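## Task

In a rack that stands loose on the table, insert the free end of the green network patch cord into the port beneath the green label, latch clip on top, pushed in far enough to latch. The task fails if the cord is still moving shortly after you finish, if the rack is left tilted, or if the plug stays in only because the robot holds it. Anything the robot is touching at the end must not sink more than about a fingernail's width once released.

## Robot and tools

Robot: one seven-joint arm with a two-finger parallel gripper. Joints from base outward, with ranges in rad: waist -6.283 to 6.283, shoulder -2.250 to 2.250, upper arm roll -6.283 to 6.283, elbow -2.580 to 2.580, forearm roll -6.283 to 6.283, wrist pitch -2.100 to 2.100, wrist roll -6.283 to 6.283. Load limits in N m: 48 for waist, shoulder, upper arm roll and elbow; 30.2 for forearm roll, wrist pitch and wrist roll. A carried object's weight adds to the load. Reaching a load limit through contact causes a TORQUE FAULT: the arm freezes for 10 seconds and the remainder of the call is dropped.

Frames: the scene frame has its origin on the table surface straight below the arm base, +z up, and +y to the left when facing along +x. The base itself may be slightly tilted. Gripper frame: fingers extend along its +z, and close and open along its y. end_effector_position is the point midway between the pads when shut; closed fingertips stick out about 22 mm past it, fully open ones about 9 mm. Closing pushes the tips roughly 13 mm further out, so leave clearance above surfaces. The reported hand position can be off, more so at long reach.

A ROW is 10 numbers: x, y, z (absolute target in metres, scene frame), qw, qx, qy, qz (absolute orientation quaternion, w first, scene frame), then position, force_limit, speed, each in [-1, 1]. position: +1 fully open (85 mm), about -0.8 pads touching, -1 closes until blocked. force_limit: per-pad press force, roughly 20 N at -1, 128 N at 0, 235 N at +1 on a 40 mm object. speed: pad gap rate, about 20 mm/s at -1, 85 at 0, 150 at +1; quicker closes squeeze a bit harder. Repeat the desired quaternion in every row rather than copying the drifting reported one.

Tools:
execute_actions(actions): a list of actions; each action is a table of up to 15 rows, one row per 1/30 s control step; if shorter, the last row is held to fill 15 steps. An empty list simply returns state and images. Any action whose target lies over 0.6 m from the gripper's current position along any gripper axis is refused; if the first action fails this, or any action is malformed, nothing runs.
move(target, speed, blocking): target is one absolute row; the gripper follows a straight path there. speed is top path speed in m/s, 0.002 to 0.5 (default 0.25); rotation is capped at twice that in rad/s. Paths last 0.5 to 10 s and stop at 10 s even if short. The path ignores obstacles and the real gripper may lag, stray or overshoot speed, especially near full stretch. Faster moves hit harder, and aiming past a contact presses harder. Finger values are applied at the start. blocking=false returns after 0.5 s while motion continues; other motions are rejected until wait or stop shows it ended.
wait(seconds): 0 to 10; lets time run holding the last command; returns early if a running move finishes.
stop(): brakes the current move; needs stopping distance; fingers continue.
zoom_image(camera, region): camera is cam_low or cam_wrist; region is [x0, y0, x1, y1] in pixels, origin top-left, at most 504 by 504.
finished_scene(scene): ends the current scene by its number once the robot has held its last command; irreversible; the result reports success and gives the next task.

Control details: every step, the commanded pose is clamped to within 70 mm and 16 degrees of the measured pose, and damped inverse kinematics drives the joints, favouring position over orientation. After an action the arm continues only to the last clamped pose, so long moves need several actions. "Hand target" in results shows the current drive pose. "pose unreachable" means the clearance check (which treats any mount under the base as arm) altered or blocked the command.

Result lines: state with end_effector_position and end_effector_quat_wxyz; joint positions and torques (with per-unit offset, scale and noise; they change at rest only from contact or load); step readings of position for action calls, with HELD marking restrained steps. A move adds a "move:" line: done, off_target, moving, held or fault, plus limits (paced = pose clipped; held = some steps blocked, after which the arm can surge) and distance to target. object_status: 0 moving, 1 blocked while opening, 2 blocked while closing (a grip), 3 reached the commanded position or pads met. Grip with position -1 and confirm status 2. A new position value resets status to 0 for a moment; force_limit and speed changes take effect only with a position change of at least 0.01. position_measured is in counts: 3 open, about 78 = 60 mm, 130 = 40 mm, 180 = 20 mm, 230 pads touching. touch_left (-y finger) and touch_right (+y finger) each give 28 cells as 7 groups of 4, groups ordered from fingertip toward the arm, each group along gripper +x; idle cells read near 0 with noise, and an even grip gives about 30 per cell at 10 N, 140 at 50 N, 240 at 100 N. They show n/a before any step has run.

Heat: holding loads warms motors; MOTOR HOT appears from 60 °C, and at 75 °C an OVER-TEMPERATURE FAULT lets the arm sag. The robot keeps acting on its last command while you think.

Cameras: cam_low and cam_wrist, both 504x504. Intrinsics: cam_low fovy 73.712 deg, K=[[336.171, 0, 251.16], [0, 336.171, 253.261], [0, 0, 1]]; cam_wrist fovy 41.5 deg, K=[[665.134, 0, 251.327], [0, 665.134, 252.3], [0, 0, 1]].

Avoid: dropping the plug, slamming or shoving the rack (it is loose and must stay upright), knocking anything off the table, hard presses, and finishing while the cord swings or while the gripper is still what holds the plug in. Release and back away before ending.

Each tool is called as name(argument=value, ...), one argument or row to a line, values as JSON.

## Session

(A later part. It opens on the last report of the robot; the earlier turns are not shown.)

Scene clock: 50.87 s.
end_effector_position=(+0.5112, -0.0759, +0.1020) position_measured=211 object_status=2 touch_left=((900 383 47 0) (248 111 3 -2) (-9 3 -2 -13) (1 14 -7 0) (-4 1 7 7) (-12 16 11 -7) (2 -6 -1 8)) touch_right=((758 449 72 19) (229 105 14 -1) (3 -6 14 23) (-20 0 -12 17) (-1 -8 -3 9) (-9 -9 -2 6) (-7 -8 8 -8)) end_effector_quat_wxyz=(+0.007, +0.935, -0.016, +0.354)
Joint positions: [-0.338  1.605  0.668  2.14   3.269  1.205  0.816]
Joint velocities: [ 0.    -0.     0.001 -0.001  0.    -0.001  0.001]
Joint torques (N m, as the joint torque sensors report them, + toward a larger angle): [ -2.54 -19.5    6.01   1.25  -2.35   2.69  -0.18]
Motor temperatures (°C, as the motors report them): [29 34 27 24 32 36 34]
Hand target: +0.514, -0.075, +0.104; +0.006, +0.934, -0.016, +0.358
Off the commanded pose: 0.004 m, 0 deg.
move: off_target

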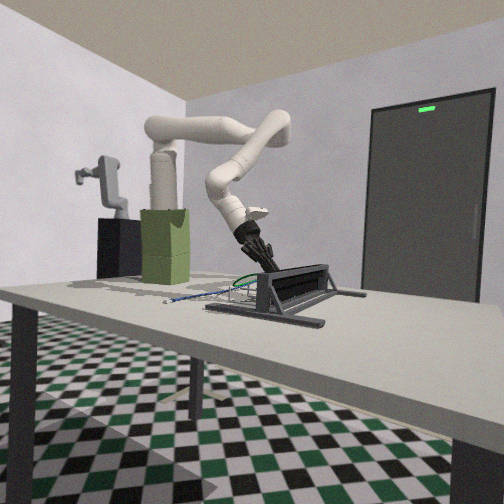

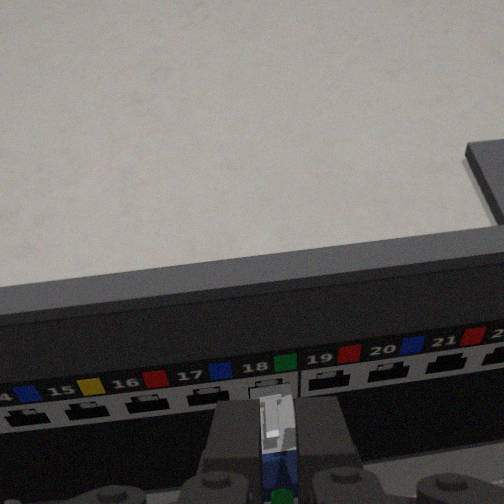

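move(
  target=[0.507,-0.0778,0.1012,-0.024,0.9335,-0.009,0.358,-1,-0.3,-0.5],
  speed=0.02,
)

zoom_image(
  camera="cam_wrist",
  region=[210,330,330,450],
)

move(
  target=[0.514,-0.0774,0.1015,-0.024,0.9335,-0.009,0.358,-1,-0.3,-0.5],
  speed=0.006,
)

zoom_image(
  camera="cam_wrist",
  region=[210,330,330,450],
)

Scene clock: 57.93 s.
end_effector_position=(+0.5070, -0.0777, +0.1012) position_measured=211 object_status=2 touch_left=((867 407 50 13) (240 110 8 6) (10 9 2 -2) (8 8 -4 -4) (-4 2 -6 -10) (7 1 -7 -3) (-3 -15 -2 9)) touch_right=((734 444 67 -5) (222 124 11 12) (-7 -16 -2 7) (-3 6 -12 4) (-3 8 9 15) (9 -9 5 11) (-6 -5 13 -13)) end_effector_quat_wxyz=(-0.024, +0.933, -0.009, +0.358)
Joint positions: [-0.274  1.614  0.679  2.142  3.346  1.299  0.82 ]
Joint velocities: [ 0.001  0.001  0.003 -0.001  0.001 -0.    -0.001]
Joint torques (N m, as the joint torque sensors report them, + toward a larger angle): [ -1.98 -17.59   4.74   3.59  -1.29   1.8   -0.12]
Motor temperatures (°C, as the motors report them): [29 34 27 24 32 36 34]
Hand target: +0.507, -0.078, +0.101; -0.024, +0.933, -0.009, +0.358
Off the commanded pose: 0.000 m, 0 deg.
move: done

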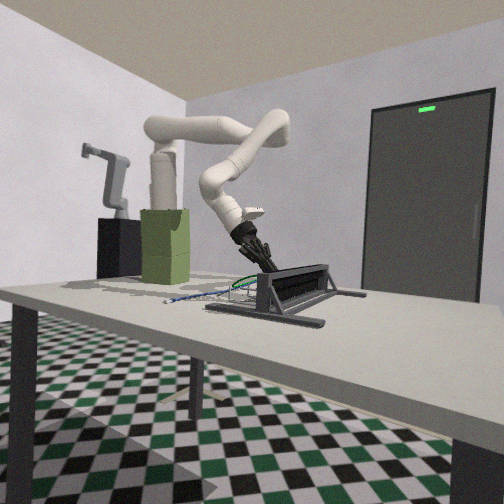

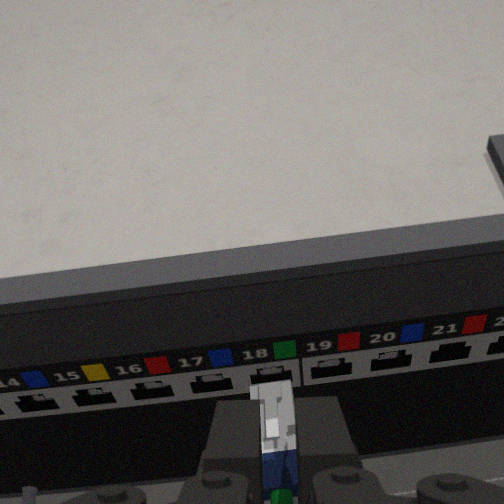

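Region (210, 330, 330, 450) of cam_wrist's 504x504 image, scaled by 4.200.

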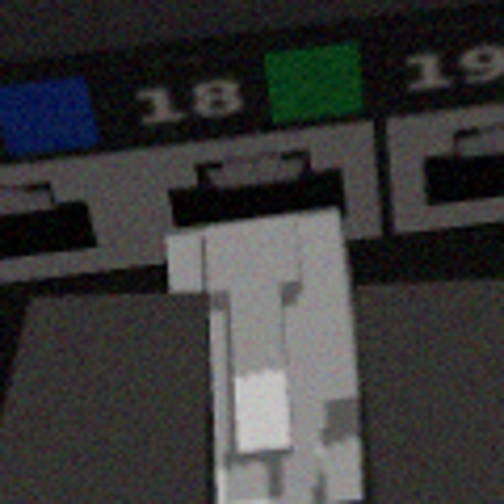

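Scene clock: 59.33 s.
end_effector_position=(+0.5116, -0.0777, +0.1002) position_measured=211 object_status=2 touch_left=((888 423 52 5) (247 117 11 0) (2 12 0 -9) (4 9 8 0) (-11 -1 -2 0) (-2 0 -1 5) (2 -9 16 7)) touch_right=((737 441 68 7) (227 116 19 3) (15 2 11 -10) (-9 3 -16 6) (8 2 -7 -1) (2 6 -9 -2) (1 -1 2 -11)) end_effector_quat_wxyz=(-0.024, +0.934, -0.009, +0.355)
Joint positions: [-0.275  1.607  0.682  2.127  3.355  1.274  0.813]
Joint velocities: [ 0.    -0.     0.    -0.001  0.001  0.001  0.   ]
Joint torques (N m, as the joint torque sensors report them, + toward a larger angle): [ -2.07 -18.77   5.42   1.63  -1.97   2.29  -0.13]
Motor temperatures (°C, as the motors report them): [29 34 27 24 32 36 34]
Hand target: +0.514, -0.077, +0.101; -0.024, +0.933, -0.009, +0.358
Off the commanded pose: 0.003 m, 0 deg.
move: done

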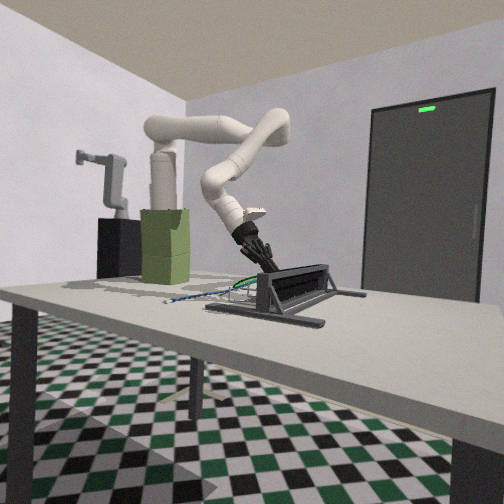

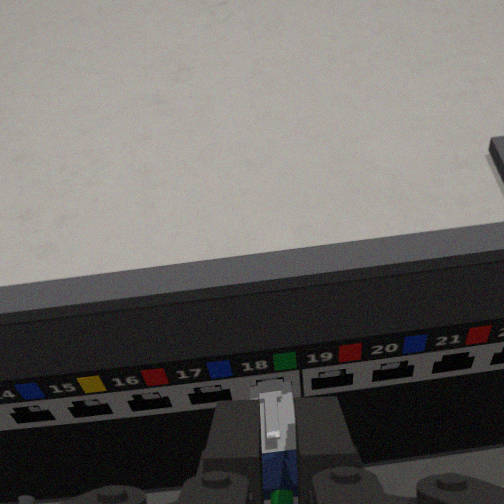

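Region (210, 330, 330, 450) of cam_wrist's 504x504 image, scaled by 4.200.

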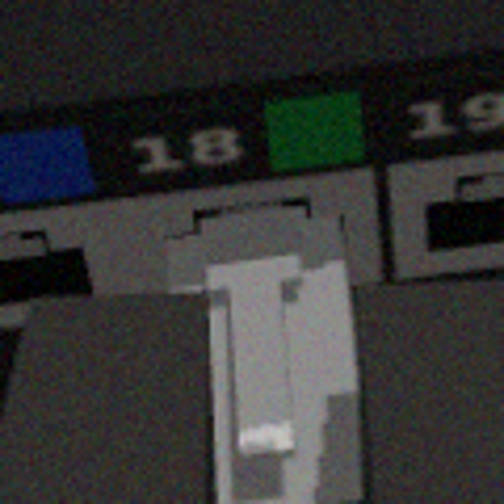

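move(
  target=[0.5085,-0.0793,0.1012,-0.053,0.932,-0.020,0.358,-1,-0.3,-0.5],
  speed=0.02,
)

zoom_image(
  camera="cam_wrist",
  region=[210,330,330,450],
)

move(
  target=[0.515,-0.079,0.102,-0.053,0.932,-0.020,0.358,-1,-0.3,-0.5],
  speed=0.006,
)

zoom_image(
  camera="cam_wrist",
  region=[210,330,330,450],
)

Scene clock: 63.70 s.
end_effector_position=(+0.5085, -0.0792, +0.1012) position_measured=211 object_status=2 touch_left=((875 405 57 19) (242 124 0 18) (11 2 10 3) (2 8 -5 -3) (-2 -5 5 -16) (0 -3 -14 -3) (-15 -11 7 -3)) touch_right=((720 436 66 5) (232 117 16 -5) (3 -13 2 4) (-11 -4 -4 1) (19 -6 16 8) (14 -8 7 13) (-7 -5 -9 2)) end_effector_quat_wxyz=(-0.053, +0.932, -0.020, +0.358)
Joint positions: [-0.219  1.605  0.681  2.127  3.414  1.338  0.799]
Joint velocities: [ 0.002 -0.001  0.002  0.002 -0.     0.    -0.001]
Joint torques (N m, as the joint torque sensors report them, + toward a larger angle): [ -1.58 -17.58   4.41   3.61  -1.16   1.92  -0.2 ]
Motor temperatures (°C, as the motors report them): [29 34 27 24 32 36 34]
Hand target: +0.509, -0.079, +0.101; -0.053, +0.932, -0.020, +0.358
Off the commanded pose: 0.000 m, 0 deg.
move: done

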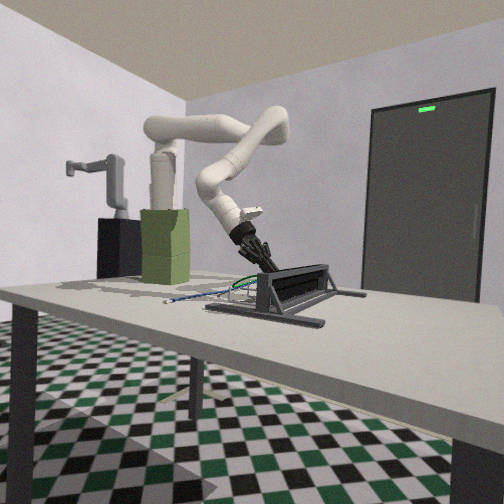

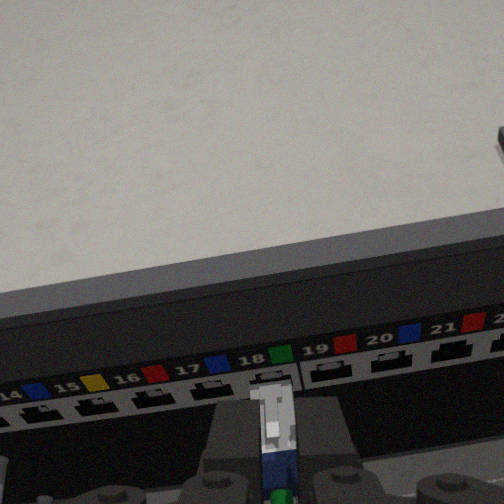

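Region (210, 330, 330, 450) of cam_wrist's 504x504 image, scaled by 4.200.

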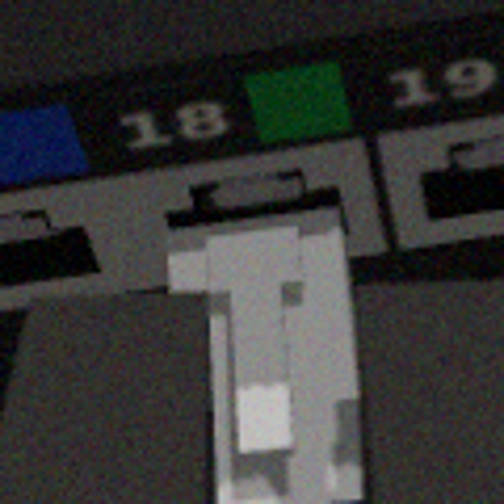

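Scene clock: 65.00 s.
end_effector_position=(+0.5143, -0.0790, +0.1014) position_measured=211 object_status=2 touch_left=((878 401 52 8) (248 104 -2 5) (6 -1 -3 2) (-7 2 3 4) (-9 14 5 15) (0 6 3 0) (-8 -1 6 5)) touch_right=((738 426 65 -2) (227 104 24 13) (18 -9 7 0) (1 -4 0 -15) (9 -2 -1 13) (-8 -6 -11 1) (7 -5 9 -9)) end_effector_quat_wxyz=(-0.053, +0.932, -0.020, +0.357)
Joint positions: [-0.221  1.597  0.684  2.113  3.422  1.315  0.791]
Joint velocities: [ 0.    -0.     0.001 -0.001 -0.     0.001  0.001]
Joint torques (N m, as the joint torque sensors report them, + toward a larger angle): [ -2.09 -18.13   4.87   2.84  -1.52   2.12  -0.09]
Motor temperatures (°C, as the motors report them): [29 34 27 24 32 36 34]
Hand target: +0.515, -0.079, +0.102; -0.053, +0.932, -0.020, +0.358
Off the commanded pose: 0.001 m, 0 deg.
move: done

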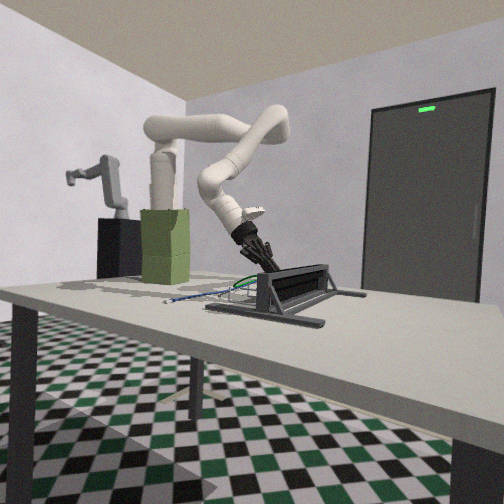

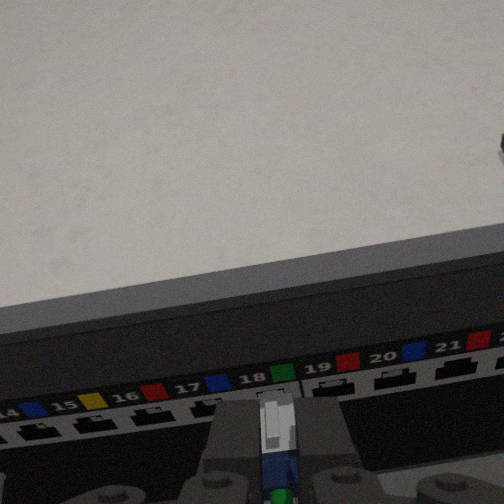

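Region (210, 330, 330, 450) of cam_wrist's 504x504 image, scaled by 4.200.

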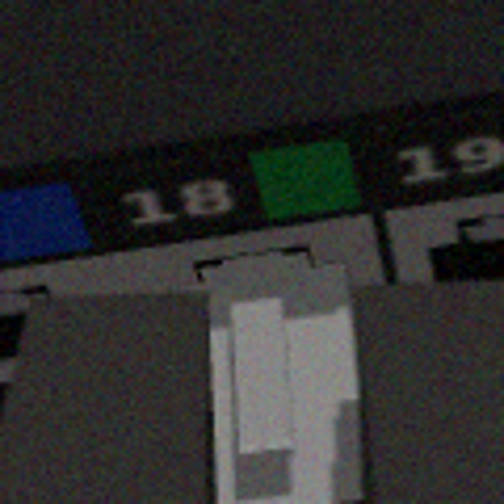

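move(
  target=[0.526,-0.078,0.105,-0.053,0.932,-0.020,0.358,-1,-0.3,-0.5],
  speed=0.006,
)

Scene clock: 68.93 s.
end_effector_position=(+0.5202, -0.0787, +0.1010) position_measured=211 object_status=2 touch_left=((900 389 45 5) (251 116 -9 0) (1 0 -1 -14) (4 19 3 -2) (-11 -6 -7 -12) (-3 0 2 -3) (2 -2 -1 -10)) touch_right=((748 435 76 3) (234 87 9 11) (11 -10 2 14) (-12 1 -13 7) (-7 -6 17 -8) (-12 -7 -2 -1) (4 -7 4 0)) end_effector_quat_wxyz=(-0.052, +0.934, -0.021, +0.352)
Joint positions: [-0.223  1.58   0.686  2.095  3.439  1.274  0.782]
Joint velocities: [ 0.002 -0.001 -0.003  0.001 -0.    -0.     0.003]
Joint torques (N m, as the joint torque sensors report them, + toward a larger angle): [ -2.85 -22.18   5.86  -0.65  -2.96   3.4   -0.3 ]
Motor temperatures (°C, as the motors report them): [29 34 27 24 32 36 34]
Hand target: +0.526, -0.078, +0.105; -0.053, +0.932, -0.020, +0.358
Off the commanded pose: 0.007 m, 1 deg.
move: off_target

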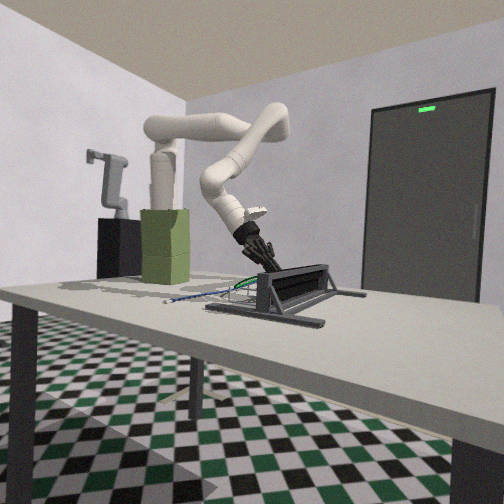

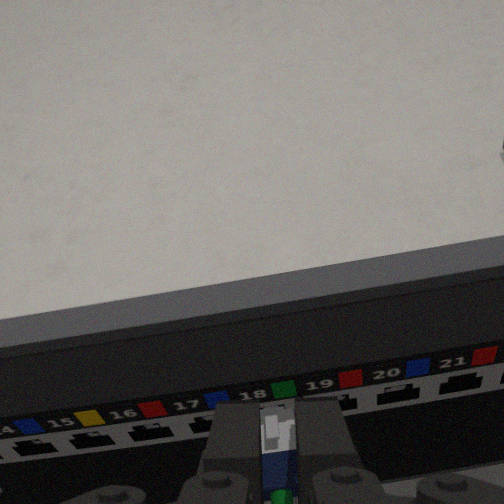

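move(
  target=[0.514,-0.0795,0.098,-0.053,0.932,-0.020,0.358,-1,-0.3,-0.5],
  speed=0.006,
)

Scene clock: 72.27 s.
end_effector_position=(+0.5184, -0.0788, +0.1003) position_measured=212 object_status=2 touch_left=((830 374 43 6) (221 101 4 13) (-11 -3 -6 -5) (-4 -4 -6 -1) (-18 4 -6 2) (6 10 -14 -9) (-3 -4 -5 7)) touch_right=((707 427 69 5) (196 113 14 -6) (1 -2 -5 -6) (-3 -1 -1 0) (10 7 -4 -5) (5 -12 -8 4) (1 -20 9 -3)) end_effector_quat_wxyz=(-0.054, +0.930, -0.019, +0.363)
Joint positions: [-0.217  1.602  0.68   2.101  3.413  1.32   0.796]
Joint velocities: [-0.001  0.001  0.001 -0.     0.001  0.    -0.002]
Joint torques (N m, as the joint torque sensors report them, + toward a larger angle): [ -1.28 -15.57   3.58   7.05  -0.06   1.56  -0.13]
Motor temperatures (°C, as the motors report them): [29 34 27 24 32 36 34]
Hand target: +0.514, -0.079, +0.098; -0.053, +0.932, -0.020, +0.358
Off the commanded pose: 0.005 m, 1 deg.
move: off_target

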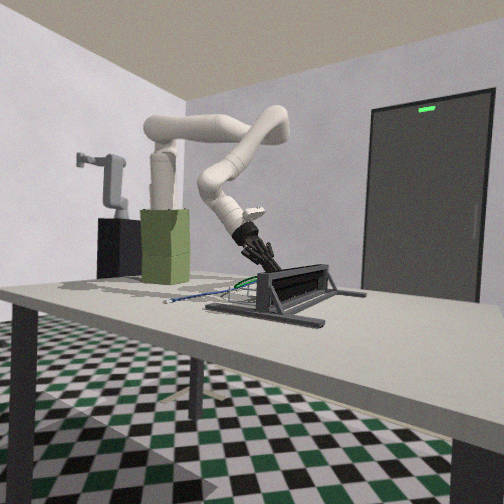

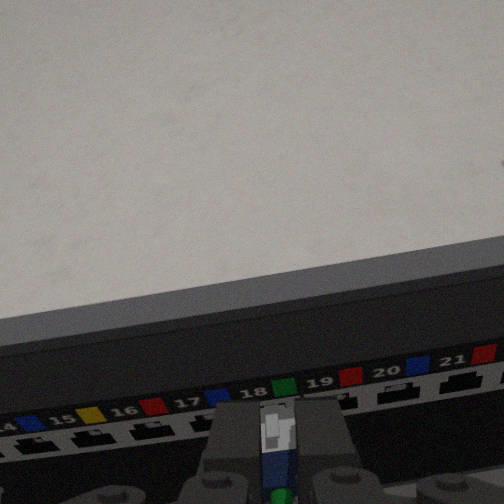

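move(
  target=[0.5185,-0.0788,0.1005,-0.053,0.932,-0.020,0.358,0,-0.3,0],
)

move(
  target=[0.48,-0.0788,0.17,-0.053,0.932,-0.020,0.358,0,-0.3,0],
  speed=0.1,
)

wait(
  seconds=3,
)

finished_scene(
  scene=2,
)

Scene clock: 74.60 s.
end_effector_position=(+0.5185, -0.0788, +0.1005) position_measured=129 object_status=0 touch_left=((3 -5 -1 6) (-5 -5 -19 -10) (1 0 5 -13) (-9 9 0 5) (-2 8 -3 -6) (-8 -5 -5 8) (-19 -3 5 -7)) touch_right=((-22 3 -7 7) (15 -11 13 9) (9 -2 -7 14) (-27 3 9 12) (-5 -4 -6 7) (6 -16 -3 14) (3 -8 0 -22)) end_effector_quat_wxyz=(-0.053, +0.932, -0.020, +0.358)
Joint positions: [-0.22   1.594  0.683  2.1    3.422  1.303  0.791]
Joint velocities: [-0.     0.     0.     0.002 -0.001 -0.    -0.   ]
Joint torques (N m, as the joint torque sensors report them, + toward a larger angle): [ -1.92 -17.64   4.56   3.    -1.22   2.    -0.16]
Motor temperatures (°C, as the motors report them): [29 34 27 24 32 36 34]
Hand target: +0.518, -0.079, +0.100; -0.053, +0.932, -0.020, +0.358
Off the commanded pose: 0.000 m, 0 deg.
move: done

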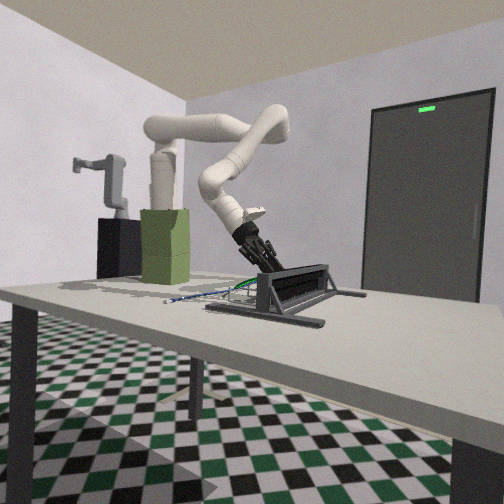

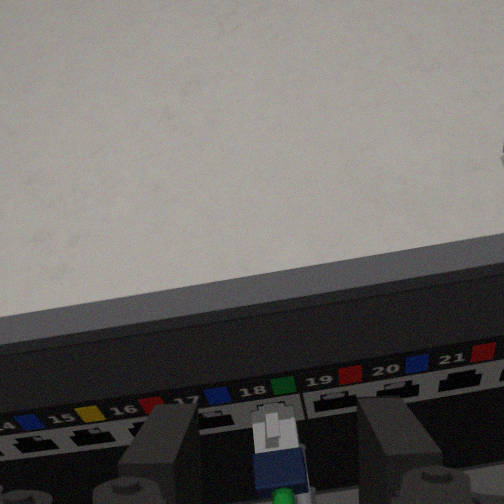

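Scene clock: 75.70 s.
end_effector_position=(+0.4799, -0.0788, +0.1698) position_measured=129 object_status=3 touch_left=((-2 1 1 7) (-5 14 -1 16) (-9 3 7 -6) (-4 8 -4 -13) (9 8 9 -5) (10 0 -17 0) (-10 -8 4 -4)) touch_right=((-7 0 2 -2) (9 1 10 4) (-9 -2 0 10) (-6 -4 -12 10) (-17 2 4 9) (-13 -10 4 11) (0 -8 11 -2)) end_effector_quat_wxyz=(-0.053, +0.932, -0.020, +0.358)
Joint positions: [-0.234  1.476  0.736  2.327  3.5    1.424  0.829]
Joint velocities: [-0.002 -0.002  0.001  0.001  0.001  0.004 -0.002]
Joint torques (N m, as the joint torque sensors report them, + toward a larger angle): [ -1.93 -16.4    3.47   3.73  -1.27   1.64  -0.21]
Motor temperatures (°C, as the motors report them): [29 34 27 24 32 36 34]
Hand target: +0.480, -0.079, +0.170; -0.053, +0.932, -0.020, +0.358
Off the commanded pose: 0.000 m, 0 deg.
move: done

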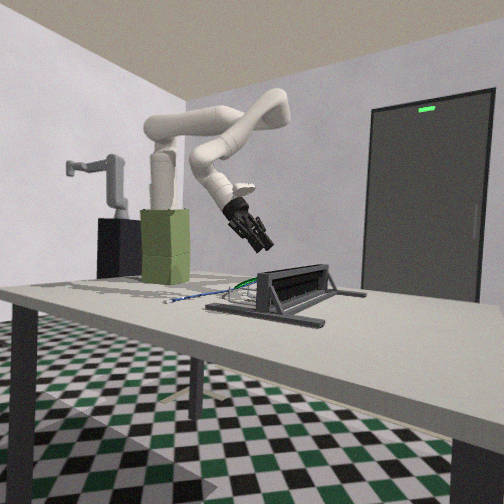

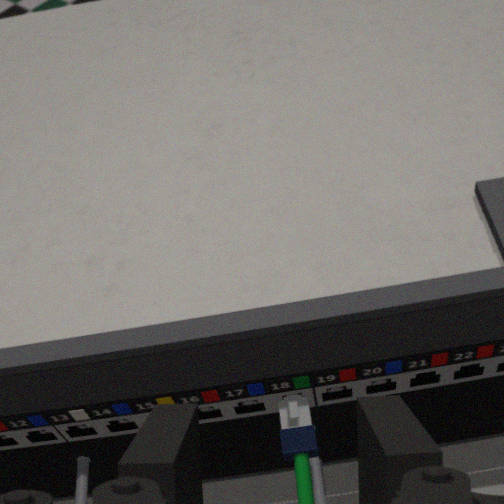

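Scene clock: 78.70 s.
end_effector_position=(+0.4801, -0.0787, +0.1701) position_measured=129 object_status=3 touch_left=((-6 -3 6 10) (0 2 -10 6) (11 6 -8 -9) (8 8 1 -5) (-6 0 5 9) (0 -9 -5 -5) (3 7 -7 2)) touch_right=((7 3 4 1) (8 5 20 1) (10 2 -1 2) (-17 0 -8 2) (1 1 -6 3) (-1 9 1 5) (1 -19 7 -9)) end_effector_quat_wxyz=(-0.053, +0.932, -0.020, +0.358)
Joint positions: [-0.234  1.475  0.736  2.327  3.5    1.424  0.829]
Joint velocities: [-0.    -0.    -0.001  0.001  0.    -0.001 -0.   ]
Joint torques (N m, as the joint torque sensors report them, + toward a larger angle): [ -1.94 -16.87   4.15   3.42  -1.15   1.96  -0.17]
Motor temperatures (°C, as the motors report them): [29 34 27 24 32 36 34]
Hand target: +0.480, -0.079, +0.170; -0.053, +0.932, -0.020, +0.358
Off the commanded pose: 0.000 m, 0 deg.
wait: 3.00 s; at rest by 0.17 s

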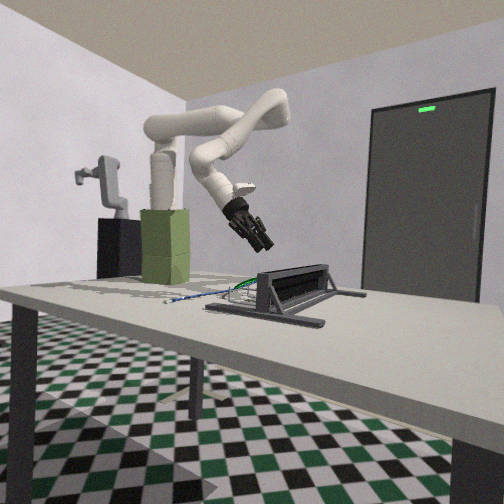

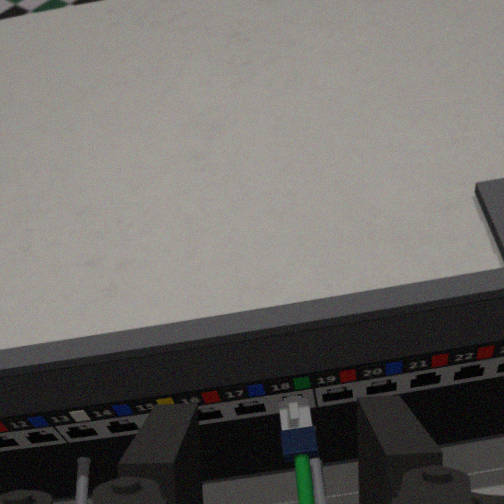

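The scene is finished: the task was done.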